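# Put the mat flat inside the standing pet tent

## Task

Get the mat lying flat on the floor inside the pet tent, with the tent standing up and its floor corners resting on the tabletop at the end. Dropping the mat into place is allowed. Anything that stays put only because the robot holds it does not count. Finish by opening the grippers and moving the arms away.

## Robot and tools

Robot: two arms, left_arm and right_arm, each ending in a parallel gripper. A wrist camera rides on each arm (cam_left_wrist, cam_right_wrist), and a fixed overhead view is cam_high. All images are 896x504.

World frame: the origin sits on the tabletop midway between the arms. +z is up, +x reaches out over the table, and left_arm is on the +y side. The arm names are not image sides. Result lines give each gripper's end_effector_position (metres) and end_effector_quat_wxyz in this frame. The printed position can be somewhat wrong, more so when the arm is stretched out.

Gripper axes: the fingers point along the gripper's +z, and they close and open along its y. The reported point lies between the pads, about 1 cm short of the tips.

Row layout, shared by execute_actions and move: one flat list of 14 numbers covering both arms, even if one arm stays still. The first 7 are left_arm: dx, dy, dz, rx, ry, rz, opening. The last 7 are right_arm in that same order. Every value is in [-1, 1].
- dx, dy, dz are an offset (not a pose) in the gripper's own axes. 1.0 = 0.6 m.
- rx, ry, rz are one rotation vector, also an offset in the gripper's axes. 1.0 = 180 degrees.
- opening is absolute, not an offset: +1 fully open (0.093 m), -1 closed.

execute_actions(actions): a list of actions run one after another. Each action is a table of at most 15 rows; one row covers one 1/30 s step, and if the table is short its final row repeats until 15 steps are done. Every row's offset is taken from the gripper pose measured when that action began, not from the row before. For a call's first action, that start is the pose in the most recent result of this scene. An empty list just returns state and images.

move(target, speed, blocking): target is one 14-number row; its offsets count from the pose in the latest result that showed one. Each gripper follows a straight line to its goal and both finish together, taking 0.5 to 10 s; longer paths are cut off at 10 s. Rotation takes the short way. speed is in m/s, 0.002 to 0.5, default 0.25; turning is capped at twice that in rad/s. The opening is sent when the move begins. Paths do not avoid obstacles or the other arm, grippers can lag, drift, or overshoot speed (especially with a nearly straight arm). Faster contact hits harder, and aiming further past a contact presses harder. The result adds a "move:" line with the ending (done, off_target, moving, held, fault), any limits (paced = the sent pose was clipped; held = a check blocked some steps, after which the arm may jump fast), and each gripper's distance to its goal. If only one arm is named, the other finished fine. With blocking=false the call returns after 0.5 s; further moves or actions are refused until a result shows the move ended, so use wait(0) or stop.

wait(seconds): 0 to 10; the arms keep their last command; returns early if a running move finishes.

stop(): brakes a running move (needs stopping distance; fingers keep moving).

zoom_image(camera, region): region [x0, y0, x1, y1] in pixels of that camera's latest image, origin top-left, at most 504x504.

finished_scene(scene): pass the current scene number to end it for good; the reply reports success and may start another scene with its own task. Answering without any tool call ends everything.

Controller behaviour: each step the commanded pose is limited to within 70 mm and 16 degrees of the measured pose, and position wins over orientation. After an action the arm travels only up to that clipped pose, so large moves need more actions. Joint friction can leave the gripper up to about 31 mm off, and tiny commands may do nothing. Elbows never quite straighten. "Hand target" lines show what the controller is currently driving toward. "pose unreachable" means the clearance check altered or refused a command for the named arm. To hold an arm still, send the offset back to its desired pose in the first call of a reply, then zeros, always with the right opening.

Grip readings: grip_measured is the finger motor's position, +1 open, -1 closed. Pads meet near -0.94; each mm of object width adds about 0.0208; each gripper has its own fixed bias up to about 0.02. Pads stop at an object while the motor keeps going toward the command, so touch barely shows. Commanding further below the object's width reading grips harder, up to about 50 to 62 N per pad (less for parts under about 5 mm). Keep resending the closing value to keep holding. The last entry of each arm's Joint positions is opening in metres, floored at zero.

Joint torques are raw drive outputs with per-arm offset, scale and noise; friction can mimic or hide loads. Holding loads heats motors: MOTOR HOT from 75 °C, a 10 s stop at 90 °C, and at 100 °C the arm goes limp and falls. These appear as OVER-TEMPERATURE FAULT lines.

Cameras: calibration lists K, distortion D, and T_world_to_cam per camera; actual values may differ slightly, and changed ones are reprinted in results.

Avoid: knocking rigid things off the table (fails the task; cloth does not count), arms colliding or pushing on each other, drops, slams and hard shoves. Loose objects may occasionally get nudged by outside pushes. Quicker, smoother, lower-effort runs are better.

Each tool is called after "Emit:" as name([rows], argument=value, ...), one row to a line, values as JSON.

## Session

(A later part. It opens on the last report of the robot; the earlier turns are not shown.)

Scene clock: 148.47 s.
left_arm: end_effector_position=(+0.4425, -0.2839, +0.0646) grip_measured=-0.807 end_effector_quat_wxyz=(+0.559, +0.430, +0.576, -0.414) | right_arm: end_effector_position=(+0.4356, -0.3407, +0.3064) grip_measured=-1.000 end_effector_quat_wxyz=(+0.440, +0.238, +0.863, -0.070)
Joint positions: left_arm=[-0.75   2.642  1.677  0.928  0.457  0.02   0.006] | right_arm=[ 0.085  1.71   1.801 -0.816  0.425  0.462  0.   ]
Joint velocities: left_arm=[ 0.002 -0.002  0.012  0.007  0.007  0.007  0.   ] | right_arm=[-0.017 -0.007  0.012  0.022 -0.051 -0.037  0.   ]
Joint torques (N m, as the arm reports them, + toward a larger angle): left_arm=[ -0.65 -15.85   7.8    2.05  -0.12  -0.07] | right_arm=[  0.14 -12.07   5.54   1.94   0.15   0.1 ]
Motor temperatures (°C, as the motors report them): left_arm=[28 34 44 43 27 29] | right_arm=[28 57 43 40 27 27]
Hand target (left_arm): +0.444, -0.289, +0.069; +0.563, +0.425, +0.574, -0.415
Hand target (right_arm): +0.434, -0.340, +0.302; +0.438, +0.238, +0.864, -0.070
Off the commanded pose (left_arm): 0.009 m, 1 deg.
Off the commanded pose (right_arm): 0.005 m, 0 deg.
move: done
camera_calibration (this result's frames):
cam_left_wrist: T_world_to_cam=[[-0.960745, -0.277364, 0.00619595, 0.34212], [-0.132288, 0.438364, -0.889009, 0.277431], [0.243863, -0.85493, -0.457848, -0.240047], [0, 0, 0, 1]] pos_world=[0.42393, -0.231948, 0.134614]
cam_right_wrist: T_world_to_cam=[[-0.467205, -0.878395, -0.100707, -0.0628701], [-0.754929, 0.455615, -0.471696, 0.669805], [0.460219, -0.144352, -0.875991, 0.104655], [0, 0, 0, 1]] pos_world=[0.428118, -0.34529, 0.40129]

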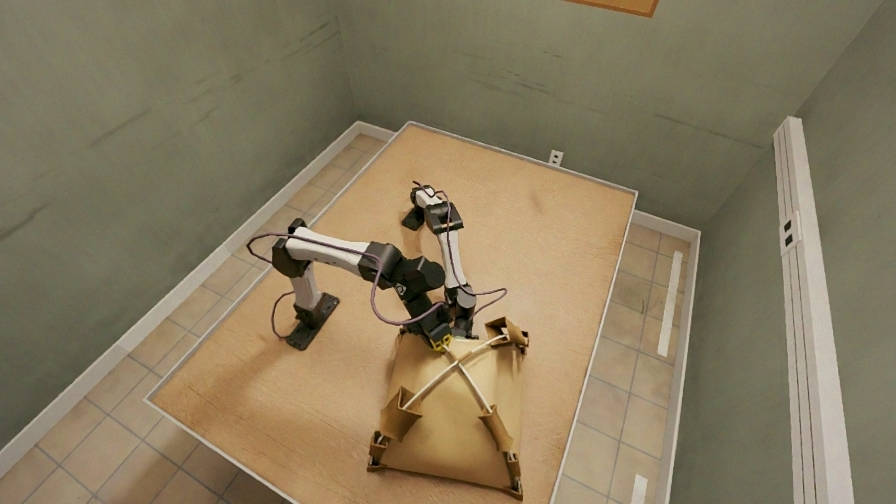

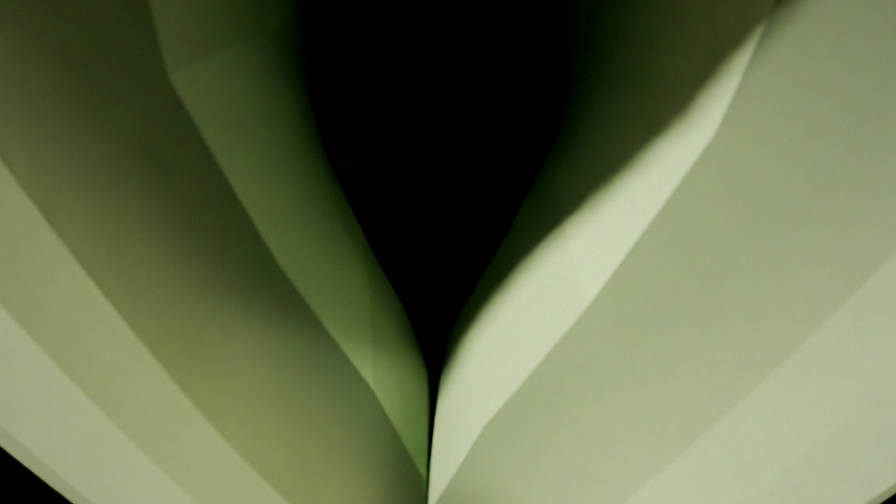

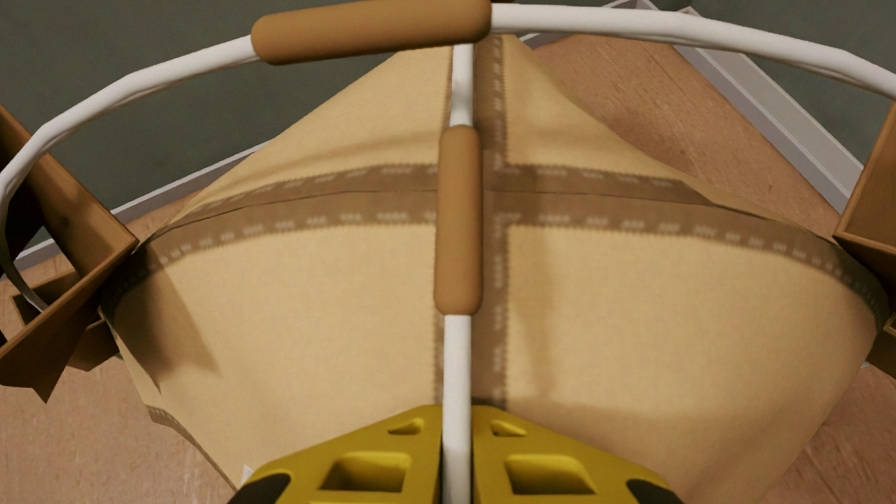

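Emit:
execute_actions([
  [[-0.006,0,0.005,0,0,0,-0.6, 0.008,0,0.002,0,0,0,-1],[-0.006,0,0.005,0,0,0,-0.55, 0.008,0,0.002,0,0,0,-1],[-0.006,0,0.005,0,0,0,-0.5, 0.008,0,0.002,0,0,0,-1],[-0.006,0,0.005,0,0,0,-0.45, 0.008,0,0.002,0,0,0,-1],[-0.006,0,0.005,0,0,0,-0.4, 0.008,0,0.002,0,0,0,-1],[-0.006,0,0.005,0,0,0,-0.35, 0.008,0,0.002,0,0,0,-1],[-0.006,0,0.005,0,0,0,-0.3, 0.008,0,0.002,0,0,0,-1],[-0.006,0,0.005,0,0,0,-0.25, 0.008,0,0.002,0,0,0,-1],[-0.006,0,0.005,0,0,0,-0.2, 0.008,0,0.002,0,0,0,-1],[-0.006,0,0.005,0,0,0,-0.15, 0.008,0,0.002,0,0,0,-1],[-0.006,0,0.005,0,0,0,-0.1, 0.008,0,0.002,0,0,0,-1],[-0.006,0,0.005,0,0,0,-0.05, 0.008,0,0.002,0,0,0,-1],[-0.006,0,0.005,0,0,0,0.0, 0.008,0,0.002,0,0,0,-1],[-0.006,0,0.005,0,0,0,0.05, 0.008,0,0.002,0,0,0,-1],[-0.006,0,0.005,0,0,0,0.1, 0.008,0,0.002,0,0,0,-1]],
  [[0.0,0,0.003,0,0.004,0,0.17, 0.008,0,0.002,0,0,0,-1],[0.002,0,0.003,0,0.008,0,0.24, 0.008,0,0.002,0,0,0,-1],[0.004,0,0.003,0,0.012,0,0.31, 0.008,0,0.002,0,0,0,-1],[0.006,0,0.003,0,0.016,0,0.38, 0.008,0,0.002,0,0,0,-1],[0.008,0,0.003,0,0.02,0,0.45, 0.008,0,0.002,0,0,0,-1],[0.01,0,0.003,0,0.024,0,0.52, 0.008,0,0.002,0,0,0,-1],[0.012,0,0.003,0,0.028,0,0.59, 0.008,0,0.002,0,0,0,-1],[0.014,0,0.003,0,0.032,0,0.66, 0.008,0,0.002,0,0,0,-1],[0.016,0,0.003,0,0.036,0,0.73, 0.008,0,0.002,0,0,0,-1],[0.018,0,0.003,0,0.04,0,0.8, 0.008,0,0.002,0,0,0,-1],[0.02,0,0.003,0,0.044,0,0.87, 0.008,0,0.002,0,0,0,-1],[0.022,0,0.003,0,0.048,0,0.94, 0.008,0,0.002,0,0,0,-1],[0.024,0,0.003,0,0.05,0,1, 0.008,0,0.002,0,0,0,-1]],
])

Emit:
wait(seconds=0.3)

Scene clock: 151.03 s.
left_arm: end_effector_position=(+0.4413, -0.2824, +0.0490) grip_measured=+0.987 end_effector_quat_wxyz=(+0.520, +0.454, +0.610, -0.390) | right_arm: end_effector_position=(+0.4358, -0.3407, +0.3058) grip_measured=-1.000 end_effector_quat_wxyz=(+0.440, +0.238, +0.863, -0.070)
Joint positions: left_arm=[-0.75   2.606  1.677  0.754  0.456  0.075  0.093] | right_arm=[ 0.085  1.71   1.798 -0.813  0.425  0.462  0.   ]
Joint velocities: left_arm=[-0.002 -0.061  0.007 -0.271  0.022  0.095  0.003] | right_arm=[-0.022  0.007 -0.042  0.066 -0.022 -0.007  0.   ]
Joint torques (N m, as the arm reports them, + toward a larger angle): left_arm=[ -0.45 -17.2    7.84   1.64  -0.07   0.02] | right_arm=[  0.11 -12.14   5.95   1.87   0.14   0.08]
Motor temperatures (°C, as the motors report them): left_arm=[27 35 44 43 27 29] | right_arm=[28 57 42 41 27 27]
Hand target (left_arm): +0.443, -0.285, +0.046; +0.507, +0.460, +0.623, -0.379
Hand target (right_arm): +0.434, -0.339, +0.302; +0.440, +0.238, +0.863, -0.069
Off the commanded pose (left_arm): 0.004 m, 3 deg.
Off the commanded pose (right_arm): 0.004 m, 0 deg.
camera_calibration (this result's frames):
cam_left_wrist: T_world_to_cam=[[-0.961557, -0.274261, 0.0137577, 0.342301], [-0.16558, 0.539097, -0.825808, 0.302742], [0.21907, -0.796339, -0.563784, -0.212938], [0, 0, 0, 1]] pos_world=[0.425919, -0.238899, 0.125246]
cam_right_wrist: T_world_to_cam=[[-0.467205, -0.878395, -0.100707, -0.0628103], [-0.754929, 0.455615, -0.471696, 0.669656], [0.460219, -0.144352, -0.875991, 0.104001], [0, 0, 0, 1]] pos_world=[0.428334, -0.345265, 0.400653]

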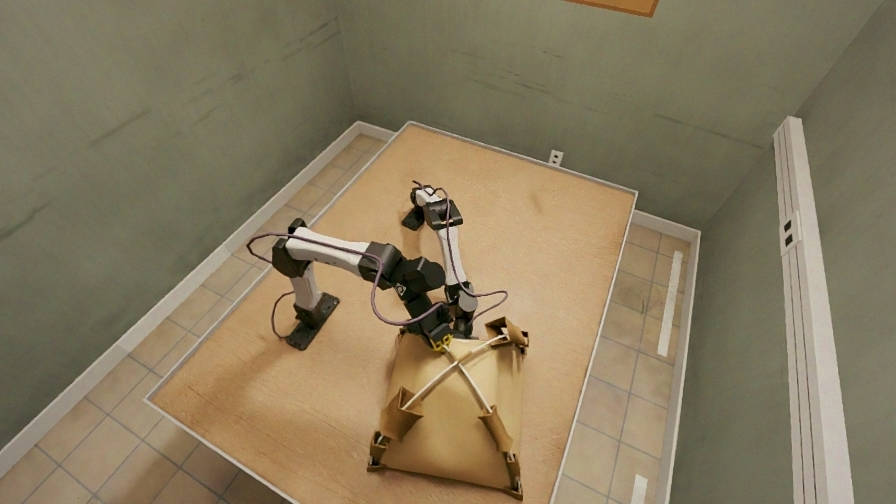

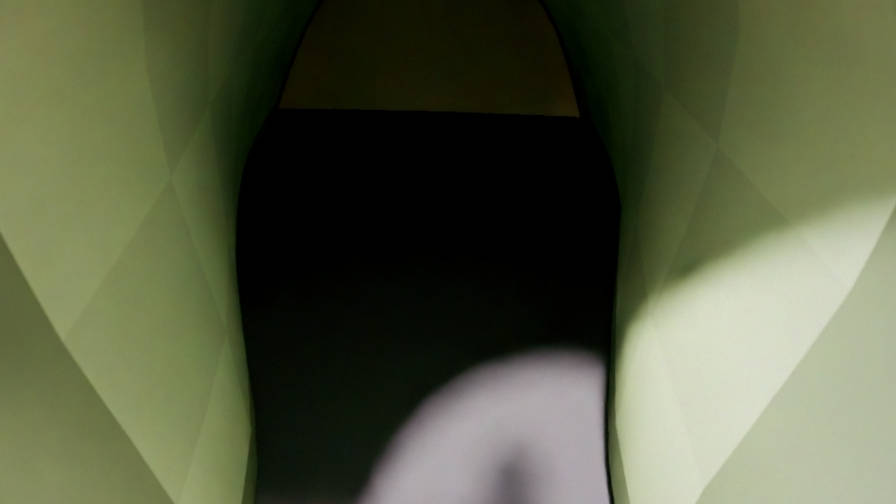

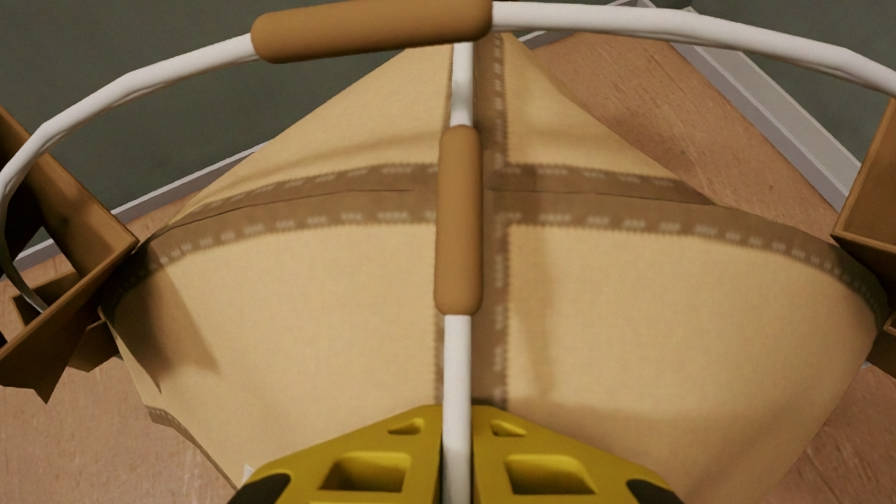

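Scene clock: 151.33 s.
left_arm: end_effector_position=(+0.4407, -0.2818, +0.0458) grip_measured=+0.988 end_effector_quat_wxyz=(+0.515, +0.460, +0.613, -0.385) | right_arm: end_effector_position=(+0.4366, -0.3406, +0.3057) grip_measured=-1.000 end_effector_quat_wxyz=(+0.441, +0.238, +0.862, -0.069)
Joint positions: left_arm=[-0.75   2.602  1.677  0.729  0.456  0.089  0.093] | right_arm=[ 0.085  1.71   1.795 -0.806  0.425  0.462  0.   ]
Joint velocities: left_arm=[-0.017 -0.007  0.017 -0.051 -0.051  0.037 -0.   ] | right_arm=[ 0.002 -0.002 -0.002 -0.051 -0.051 -0.022  0.   ]
Joint torques (N m, as the arm reports them, + toward a larger angle): left_arm=[ -0.52 -17.08   7.86   1.55  -0.06  -0.01] | right_arm=[  0.16 -12.1    6.04   1.87   0.15   0.08]
Motor temperatures (°C, as the motors report them): left_arm=[27 35 44 43 27 29] | right_arm=[28 57 42 41 27 27]
Hand target (left_arm): +0.443, -0.285, +0.047; +0.507, +0.460, +0.623, -0.379
Hand target (right_arm): +0.434, -0.339, +0.302; +0.440, +0.238, +0.863, -0.069
Off the commanded pose (left_arm): 0.004 m, 2 deg.
Off the commanded pose (right_arm): 0.005 m, 0 deg.
wait: 0.30 s; at rest by 0.27 s
camera_calibration (this result's frames):
cam_left_wrist: T_world_to_cam=[[-0.962158, -0.27231, 0.00993458, 0.342975], [-0.165616, 0.555445, -0.814894, 0.303888], [0.216386, -0.785702, -0.579525, -0.209216], [0, 0, 0, 1]] pos_world=[0.425597, -0.239779, 0.122983]
cam_right_wrist: T_world_to_cam=[[-0.466819, -0.878349, -0.102871, -0.0618433], [-0.753137, 0.455827, -0.474348, 0.670292], [0.463534, -0.143958, -0.874306, 0.101743], [0, 0, 0, 1]] pos_world=[0.42879, -0.345211, 0.400544]

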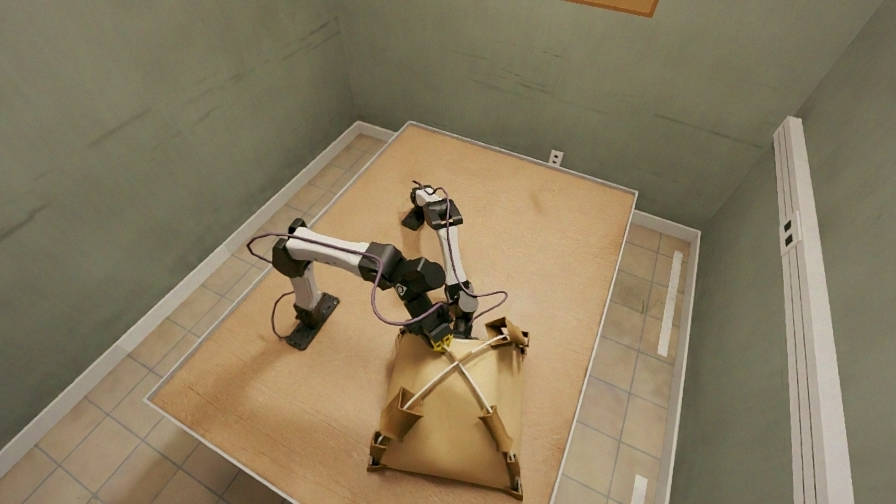

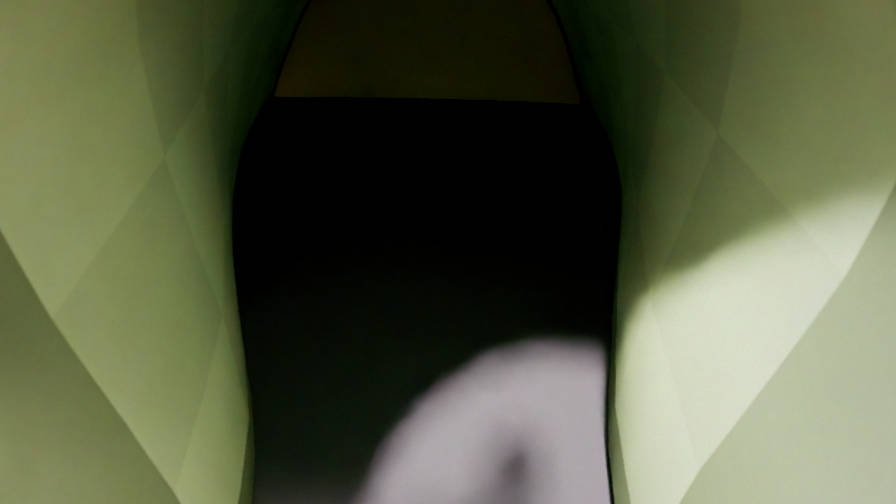

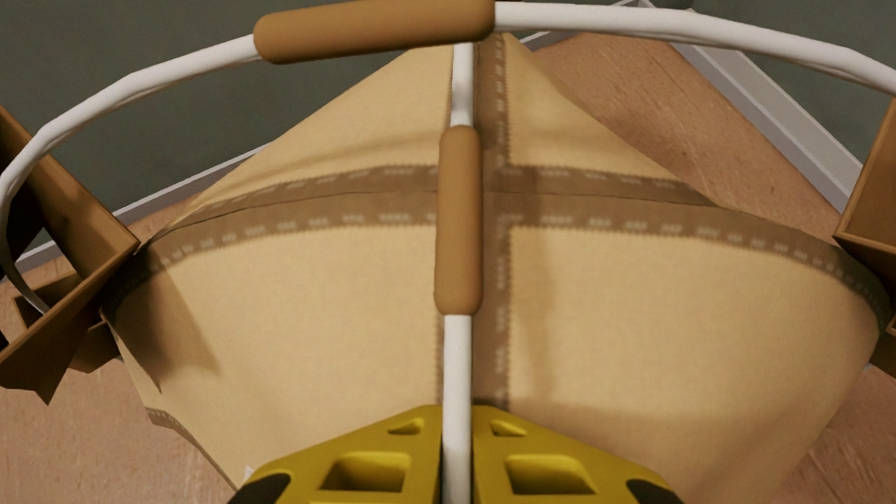

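Emit:
move(target=[0.018,0,-0.21,0,0,0,1, 0.006,0,0.0,0,0,0,-1], speed=0.15)

Scene clock: 153.47 s.
left_arm: end_effector_position=(+0.4084, -0.1644, +0.0526) grip_measured=+0.988 end_effector_quat_wxyz=(+0.510, +0.457, +0.621, -0.381) | right_arm: end_effector_position=(+0.4370, -0.3405, +0.3061) grip_measured=-1.000 end_effector_quat_wxyz=(+0.442, +0.238, +0.862, -0.068)
Joint positions: left_arm=[-0.616  2.302  1.087  0.987  0.576  0.117  0.093] | right_arm=[ 0.085  1.71   1.795 -0.804  0.425  0.462  0.   ]
Joint velocities: left_arm=[ 0.002  0.002 -0.007  0.066 -0.037  0.022  0.   ] | right_arm=[-0.002 -0.002 -0.002 -0.007  0.022 -0.007  0.   ]
Joint torques (N m, as the arm reports them, + toward a larger angle): left_arm=[ -0.17 -14.91   3.56   2.18   0.24   0.08] | right_arm=[  0.16 -11.94   6.17   1.88   0.15   0.08]
Motor temperatures (°C, as the motors report them): left_arm=[27 36 44 43 27 29] | right_arm=[28 57 42 41 27 27]
Hand target (left_arm): +0.405, -0.162, +0.059; +0.515, +0.460, +0.613, -0.384
Hand target (right_arm): +0.435, -0.339, +0.303; +0.441, +0.238, +0.862, -0.069
Off the commanded pose (left_arm): 0.007 m, 1 deg.
Off the commanded pose (right_arm): 0.004 m, 0 deg.
move: done
camera_calibration (this result's frames):
cam_left_wrist: T_world_to_cam=[[-0.958946, -0.282875, 0.0200985, 0.340156], [-0.182995, 0.563094, -0.805877, 0.246724], [0.216645, -0.776471, -0.591742, -0.103988], [0, 0, 0, 1]] pos_world=[0.393869, -0.123451, 0.130459]
cam_right_wrist: T_world_to_cam=[[-0.466584, -0.878321, -0.104169, -0.0613045], [-0.752057, 0.455956, -0.475935, 0.670773], [0.46552, -0.143722, -0.873289, 0.100835], [0, 0, 0, 1]] pos_world=[0.428915, -0.345196, 0.400916]

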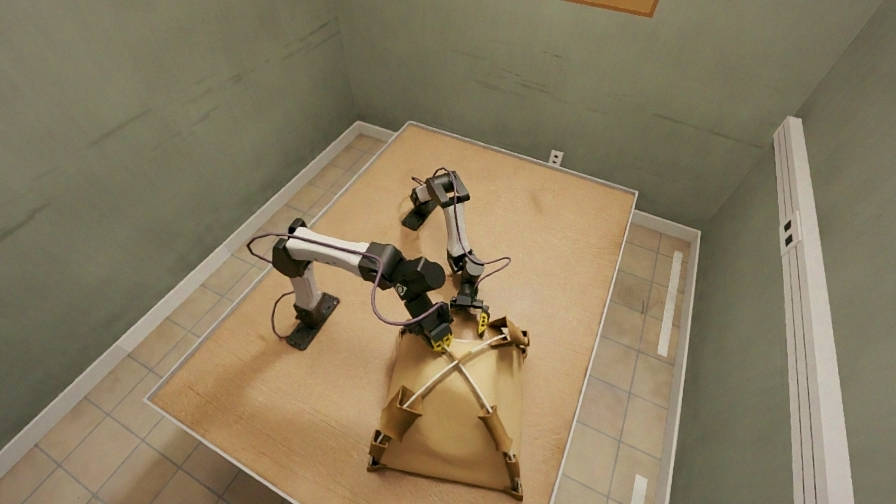

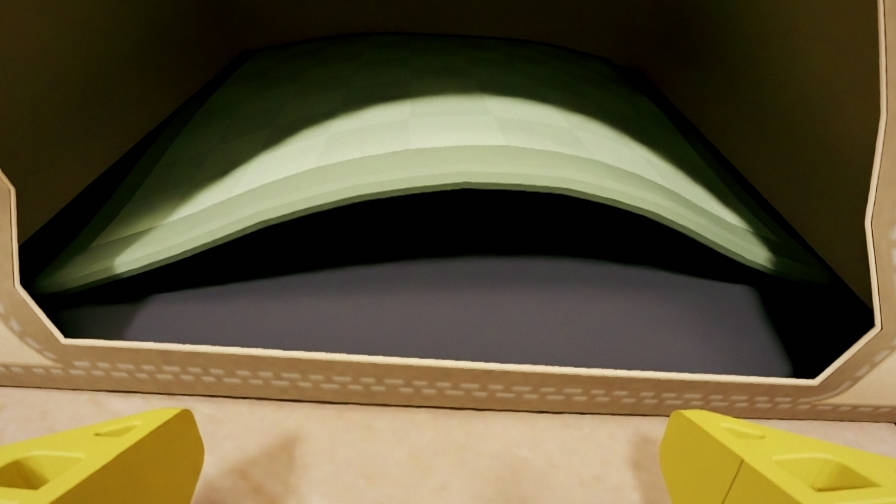

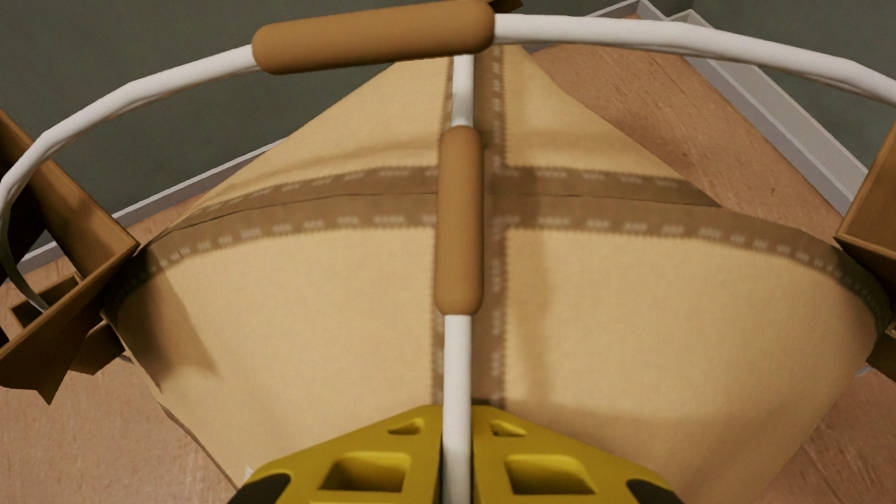

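Emit:
wait(seconds=4)

Scene clock: 157.80 s.
left_arm: end_effector_position=(+0.4082, -0.1645, +0.0529) grip_measured=+0.988 end_effector_quat_wxyz=(+0.510, +0.457, +0.621, -0.382) | right_arm: end_effector_position=(+0.4370, -0.3405, +0.3061) grip_measured=-1.000 end_effector_quat_wxyz=(+0.442, +0.238, +0.862, -0.068)
Joint positions: left_arm=[-0.616  2.302  1.087  0.988  0.578  0.117  0.093] | right_arm=[ 0.085  1.71   1.795 -0.804  0.425  0.462  0.   ]
Joint velocities: left_arm=[-0.007 -0.002 -0.027 -0.022  0.037  0.081  0.001] | right_arm=[-0.022 -0.007  0.007 -0.022 -0.081 -0.037  0.   ]
Joint torques (N m, as the arm reports them, + toward a larger angle): left_arm=[ -0.07 -14.92   3.56   2.16   0.24   0.08] | right_arm=[  0.1  -12.01   6.19   1.9    0.15   0.09]
Motor temperatures (°C, as the motors report them): left_arm=[27 38 44 43 27 29] | right_arm=[28 57 42 41 27 27]
Hand target (left_arm): +0.405, -0.162, +0.059; +0.515, +0.461, +0.613, -0.384
Hand target (right_arm): +0.435, -0.339, +0.303; +0.441, +0.238, +0.862, -0.069
Off the commanded pose (left_arm): 0.006 m, 1 deg.
Off the commanded pose (right_arm): 0.004 m, 0 deg.
wait: 4.00 s; at rest from the start
camera_calibration (this result's frames):
cam_left_wrist: T_world_to_cam=[[-0.959275, -0.281788, 0.0196688, 0.340327], [-0.181787, 0.562551, -0.80653, 0.246417], [0.216205, -0.777259, -0.590867, -0.103872], [0, 0, 0, 1]] pos_world=[0.39372, -0.123457, 0.130674]
cam_right_wrist: T_world_to_cam=[[-0.466584, -0.878321, -0.104169, -0.0613045], [-0.752057, 0.455956, -0.475935, 0.670773], [0.46552, -0.143722, -0.873289, 0.100835], [0, 0, 0, 1]] pos_world=[0.428915, -0.345196, 0.400916]

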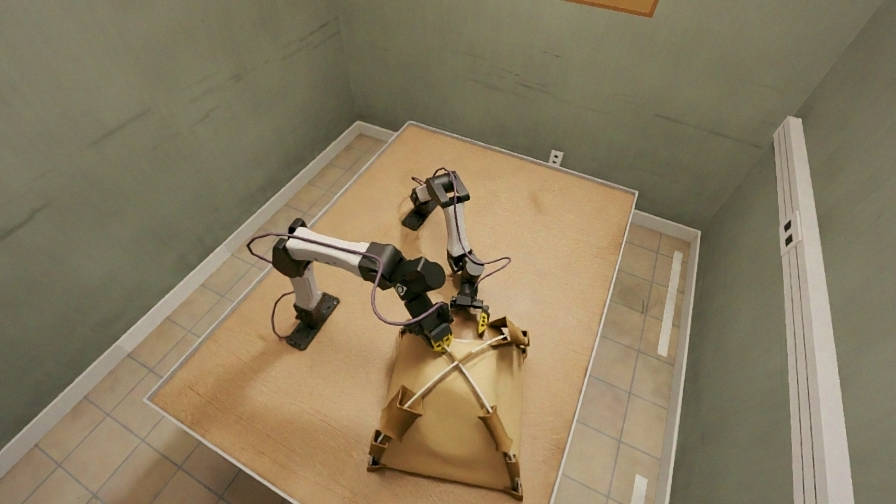

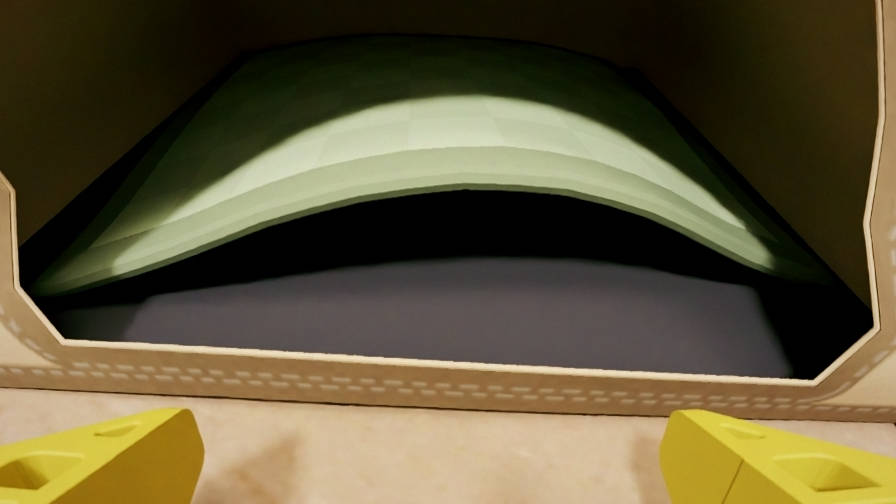

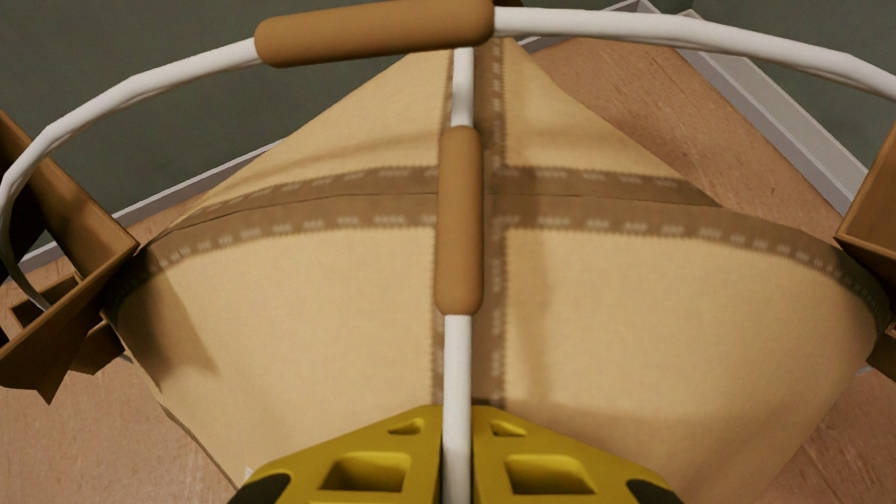

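Emit:
execute_actions(actions=[])

Scene clock: 159.17 s.
left_arm: end_effector_position=(+0.4082, -0.1645, +0.0529) grip_measured=+0.988 end_effector_quat_wxyz=(+0.510, +0.457, +0.621, -0.382) | right_arm: end_effector_position=(+0.4370, -0.3405, +0.3061) grip_measured=-1.000 end_effector_quat_wxyz=(+0.442, +0.238, +0.862, -0.068)
Joint positions: left_arm=[-0.616  2.302  1.087  0.988  0.578  0.117  0.093] | right_arm=[ 0.085  1.71   1.795 -0.804  0.425  0.462  0.   ]
Joint velocities: left_arm=[-0.017 -0.002 -0.002 -0.007 -0.037  0.051  0.   ] | right_arm=[-0.007  0.002  0.007 -0.007  0.037 -0.022  0.   ]
Joint torques (N m, as the arm reports them, + toward a larger angle): left_arm=[ -0.07 -14.91   3.56   2.16   0.23   0.08] | right_arm=[  0.13 -11.96   6.18   1.89   0.13   0.08]
Motor temperatures (°C, as the motors report them): left_arm=[27 38 43 43 27 29] | right_arm=[28 57 42 41 27 27]
Hand target (left_arm): +0.405, -0.162, +0.059; +0.515, +0.461, +0.613, -0.384
Hand target (right_arm): +0.435, -0.339, +0.303; +0.441, +0.238, +0.862, -0.069
Off the commanded pose (left_arm): 0.006 m, 1 deg.
Off the commanded pose (right_arm): 0.004 m, 0 deg.
camera_calibration (this result's frames):
cam_left_wrist: T_world_to_cam=[[-0.959275, -0.281788, 0.0196688, 0.340327], [-0.181787, 0.562551, -0.80653, 0.246417], [0.216205, -0.777259, -0.590867, -0.103872], [0, 0, 0, 1]] pos_world=[0.39372, -0.123457, 0.130674]
cam_right_wrist: T_world_to_cam=[[-0.466584, -0.878321, -0.104169, -0.0613045], [-0.752057, 0.455956, -0.475935, 0.670773], [0.46552, -0.143722, -0.873289, 0.100835], [0, 0, 0, 1]] pos_world=[0.428915, -0.345196, 0.400916]

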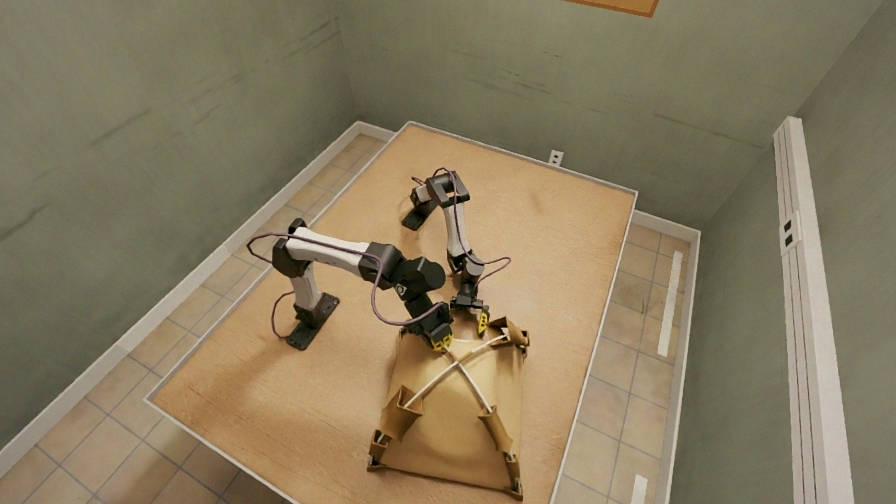

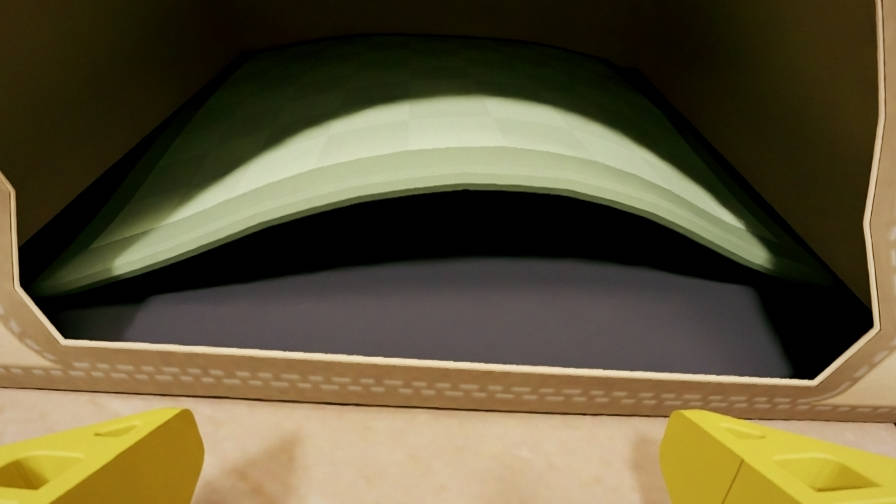

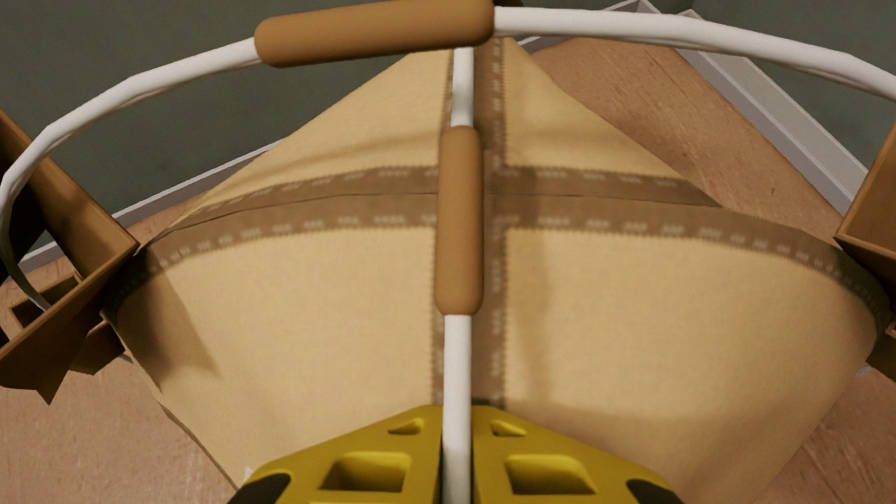

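Emit:
move(target=[-0.1104,-0.0267,0.1484,0,0.022,0,-1, 0.006,0,0,0,0,0,-1], speed=0.14)

Scene clock: 164.80 s.
left_arm: end_effector_position=(+0.4196, -0.2615, +0.0962) grip_measured=-1.000 end_effector_quat_wxyz=(+0.482, +0.473, +0.639, -0.368) | right_arm: end_effector_position=(+0.4370, -0.3405, +0.3062) grip_measured=-1.000 end_effector_quat_wxyz=(+0.443, +0.238, +0.862, -0.068)
Joint positions: left_arm=[-0.756  2.356  1.537  0.523  0.444  0.116  0.   ] | right_arm=[ 0.085  1.71   1.795 -0.803  0.425  0.462  0.   ]
Joint velocities: left_arm=[ 0.002  0.002 -0.002 -0.051  0.066 -0.037  0.   ] | right_arm=[-0.012 -0.007 -0.007  0.051  0.037 -0.022  0.   ]
Joint torques (N m, as the arm reports them, + toward a larger angle): left_arm=[ -0.44 -14.61   8.18   2.04   0.    -0.04] | right_arm=[  0.18 -11.93   6.2    1.92   0.15   0.09]
Motor temperatures (°C, as the motors report them): left_arm=[27 40 43 43 27 29] | right_arm=[28 57 42 41 27 27]
Hand target (left_arm): +0.424, -0.265, +0.100; +0.488, +0.469, +0.638, -0.367
Hand target (right_arm): +0.435, -0.339, +0.303; +0.442, +0.238, +0.862, -0.068
Off the commanded pose (left_arm): 0.007 m, 1 deg.
Off the commanded pose (right_arm): 0.004 m, 0 deg.
move: done
camera_calibration (this result's frames):
cam_left_wrist: T_world_to_cam=[[-0.961456, -0.273664, 0.0266346, 0.325422], [-0.197769, 0.620999, -0.758451, 0.355363], [0.191021, -0.734485, -0.651185, -0.128594], [0, 0, 0, 1]] pos_world=[0.407722, -0.226074, 0.17712]
cam_right_wrist: T_world_to_cam=[[-0.466544, -0.878317, -0.104386, -0.0612148], [-0.751877, 0.455977, -0.476199, 0.670853], [0.465851, -0.143683, -0.87312, 0.100683], [0, 0, 0, 1]] pos_world=[0.428936, -0.345193, 0.400979]

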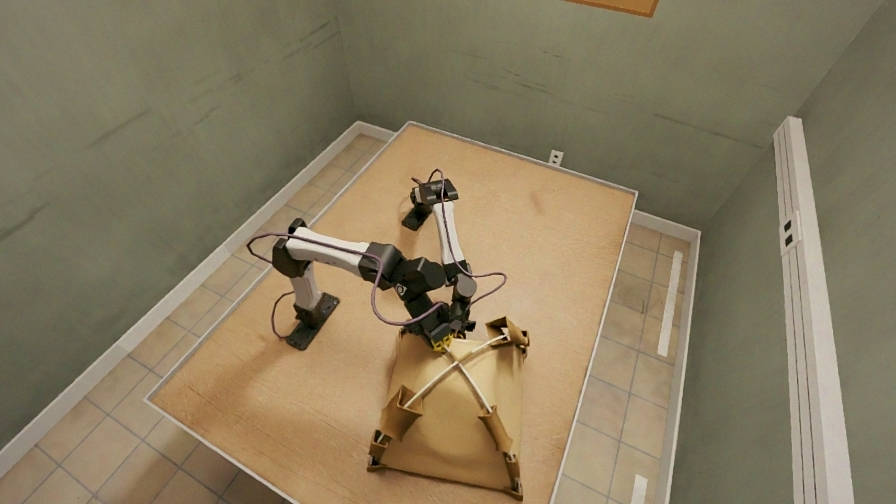

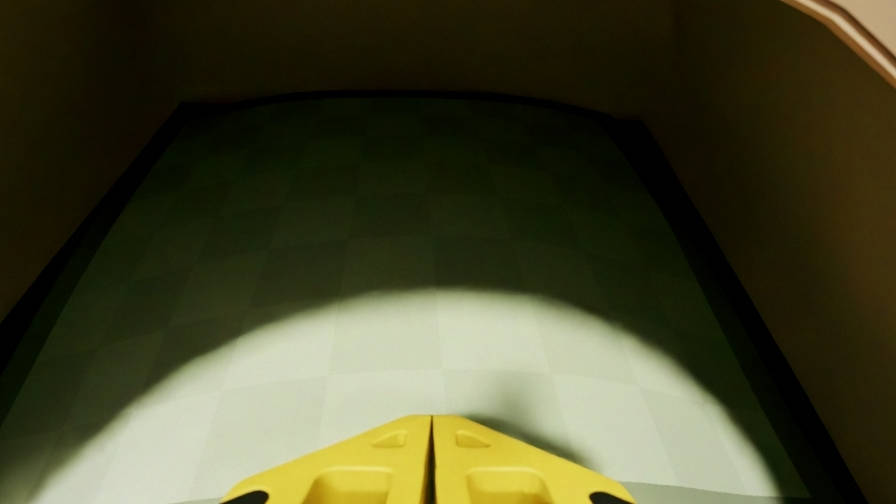

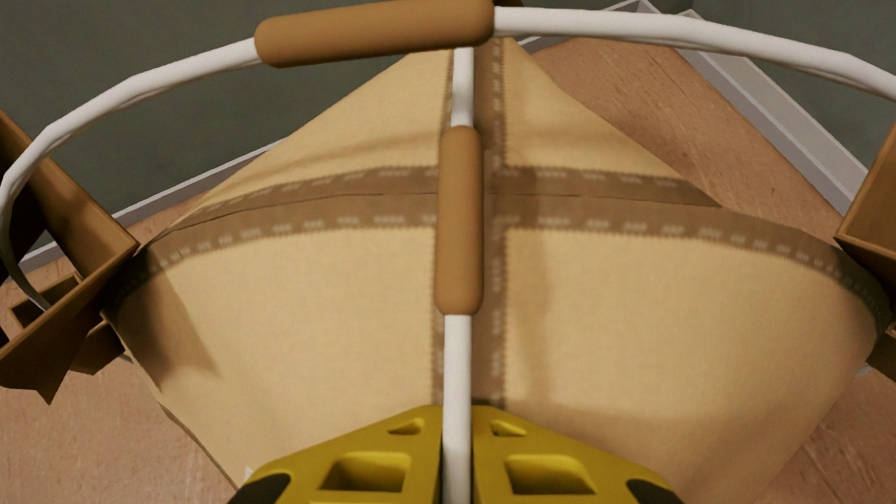

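Emit:
move(target=[0.0958,0,0.0785,0,0.092,0,-1, 0.006,0,0,0,0,0,-1], speed=0.1)

Scene clock: 167.33 s.
left_arm: end_effector_position=(+0.4295, -0.2879, +0.0349) grip_measured=-1.000 end_effector_quat_wxyz=(+0.392, +0.515, +0.699, -0.305) | right_arm: end_effector_position=(+0.4370, -0.3405, +0.3062) grip_measured=-1.000 end_effector_quat_wxyz=(+0.443, +0.238, +0.862, -0.068)
Joint positions: left_arm=[-0.788  2.542  1.886  0.081  0.372  0.206  0.   ] | right_arm=[ 0.085  1.71   1.795 -0.803  0.425  0.462  0.   ]
Joint velocities: left_arm=[-0.012 -0.002  0.022 -0.022  0.037 -0.007  0.   ] | right_arm=[-0.017 -0.002 -0.002 -0.007  0.007 -0.066  0.   ]
Joint torques (N m, as the arm reports them, + toward a larger angle): left_arm=[ -0.83 -15.58   7.96   1.73   0.01   0.07] | right_arm=[  0.15 -11.95   6.18   1.91   0.16   0.09]
Motor temperatures (°C, as the motors report them): left_arm=[27 40 43 43 27 29] | right_arm=[28 57 42 41 27 27]
Hand target (left_arm): +0.427, -0.290, +0.027; +0.385, +0.519, +0.702, -0.298
Hand target (right_arm): +0.435, -0.339, +0.303; +0.442, +0.238, +0.862, -0.068
Off the commanded pose (left_arm): 0.008 m, 1 deg.
Off the commanded pose (right_arm): 0.004 m, 0 deg.
move: done
camera_calibration (this result's frames):
cam_left_wrist: T_world_to_cam=[[-0.959489, -0.279422, 0.0361222, 0.32652], [-0.250785, 0.788568, -0.561487, 0.391319], [0.128407, -0.547799, -0.826697, -0.102967], [0, 0, 0, 1]] pos_world=[0.424651, -0.273749, 0.122803]
cam_right_wrist: T_world_to_cam=[[-0.466544, -0.878317, -0.104386, -0.0612148], [-0.751877, 0.455977, -0.476199, 0.670853], [0.465851, -0.143683, -0.87312, 0.100683], [0, 0, 0, 1]] pos_world=[0.428936, -0.345193, 0.400979]

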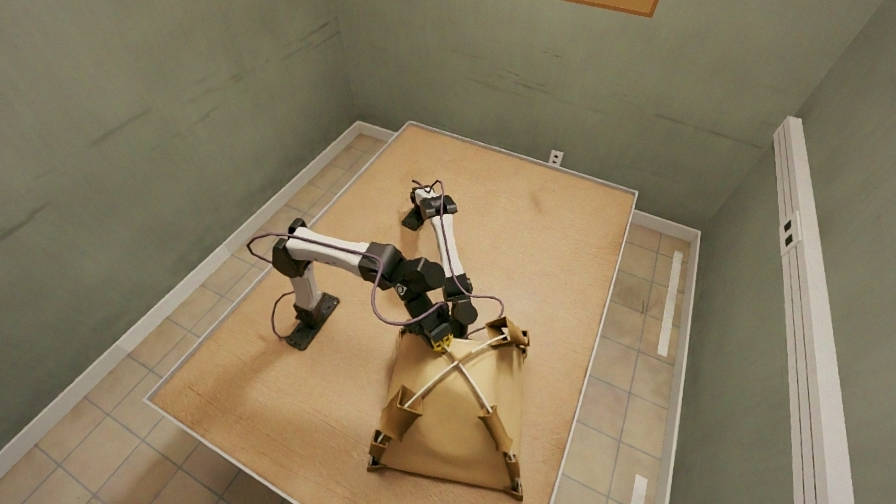

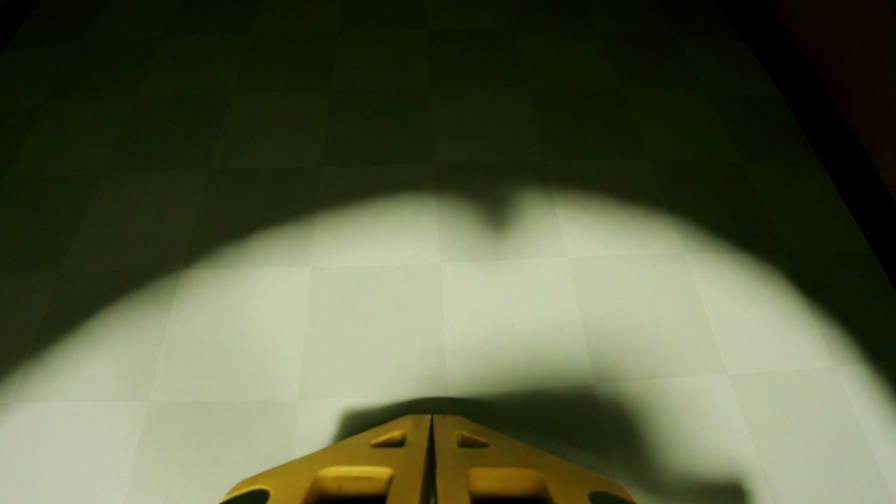

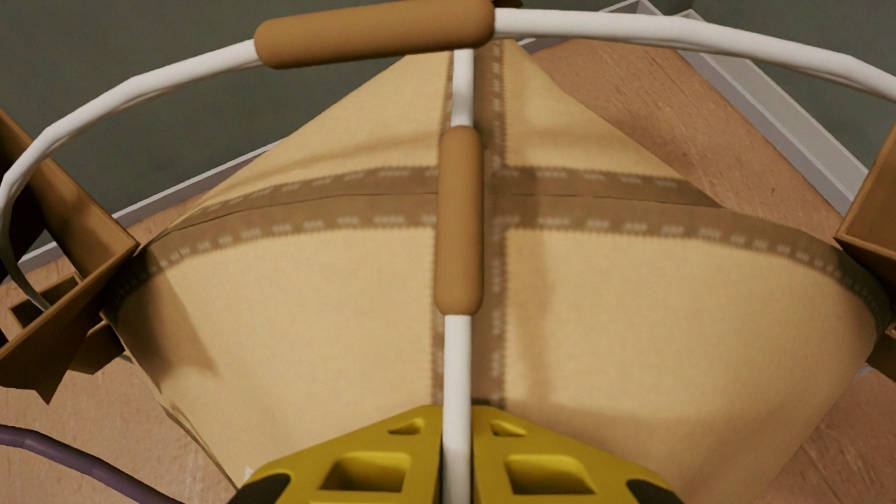

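Emit:
move(target=[0.057,0,-0.012,0,0.04,0,-1, 0.006,0,0,0,0,0,-1], speed=0.06)

Scene clock: 169.77 s.
left_arm: end_effector_position=(+0.4258, -0.2824, +0.0318) grip_measured=-1.000 end_effector_quat_wxyz=(+0.379, +0.531, +0.700, -0.290) | right_arm: end_effector_position=(+0.4370, -0.3405, +0.3062) grip_measured=-1.000 end_effector_quat_wxyz=(+0.443, +0.238, +0.862, -0.068)
Joint positions: left_arm=[-0.788  2.529  1.886  0.02   0.368  0.248  0.   ] | right_arm=[ 0.085  1.71   1.795 -0.803  0.425  0.462  0.   ]
Joint velocities: left_arm=[ 0.002 -0.007 -0.012 -0.022 -0.066  0.007  0.   ] | right_arm=[ 0.017 -0.002 -0.007 -0.022  0.066  0.037  0.   ]
Joint torques (N m, as the arm reports them, + toward a larger angle): left_arm=[  0.37 -17.41   4.44   1.37  -0.01   0.08] | right_arm=[  0.17 -12.02   6.2    1.91   0.15   0.09]
Motor temperatures (°C, as the motors report them): left_arm=[27 41 43 43 27 29] | right_arm=[28 57 42 41 27 27]
Hand target (left_arm): +0.422, -0.266, +0.010; +0.348, +0.532, +0.722, -0.272
Hand target (right_arm): +0.435, -0.339, +0.303; +0.442, +0.238, +0.862, -0.068
Off the commanded pose (left_arm): 0.029 m, 5 deg.
Off the commanded pose (right_arm): 0.004 m, 0 deg.
move: off_target (left_arm)
camera_calibration (this result's frames):
cam_left_wrist: T_world_to_cam=[[-0.964595, -0.263115, 0.0180727, 0.331921], [-0.233124, 0.818587, -0.524946, 0.384145], [0.123327, -0.510573, -0.850944, -0.0886286], [0, 0, 0, 1]] pos_world=[0.420653, -0.272374, 0.120238]
cam_right_wrist: T_world_to_cam=[[-0.466544, -0.878317, -0.104386, -0.0612148], [-0.751877, 0.455977, -0.476199, 0.670853], [0.465851, -0.143683, -0.87312, 0.100683], [0, 0, 0, 1]] pos_world=[0.428936, -0.345193, 0.400979]

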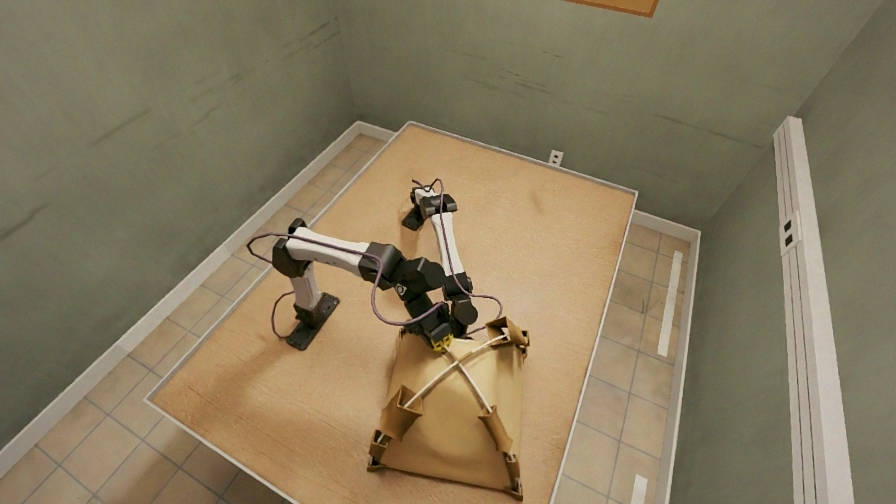

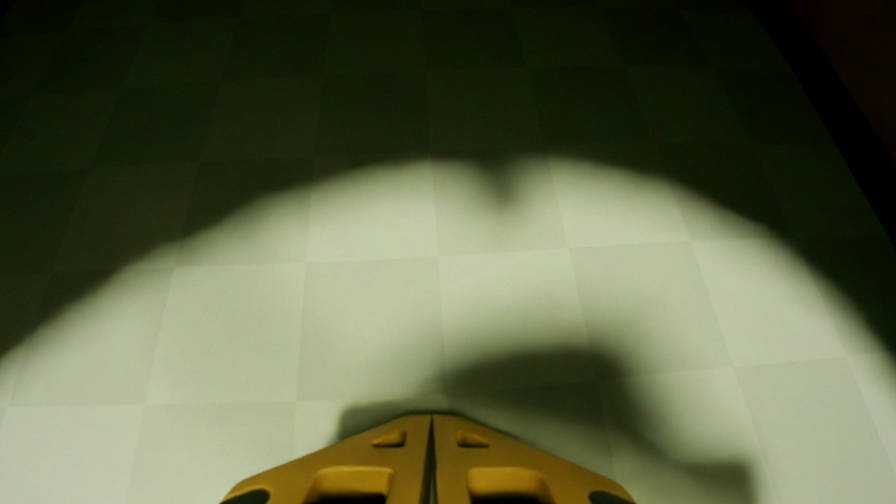

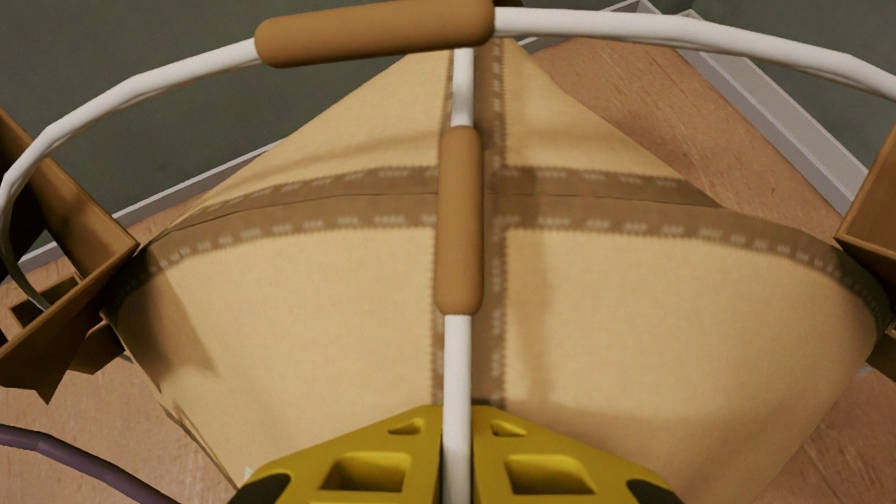

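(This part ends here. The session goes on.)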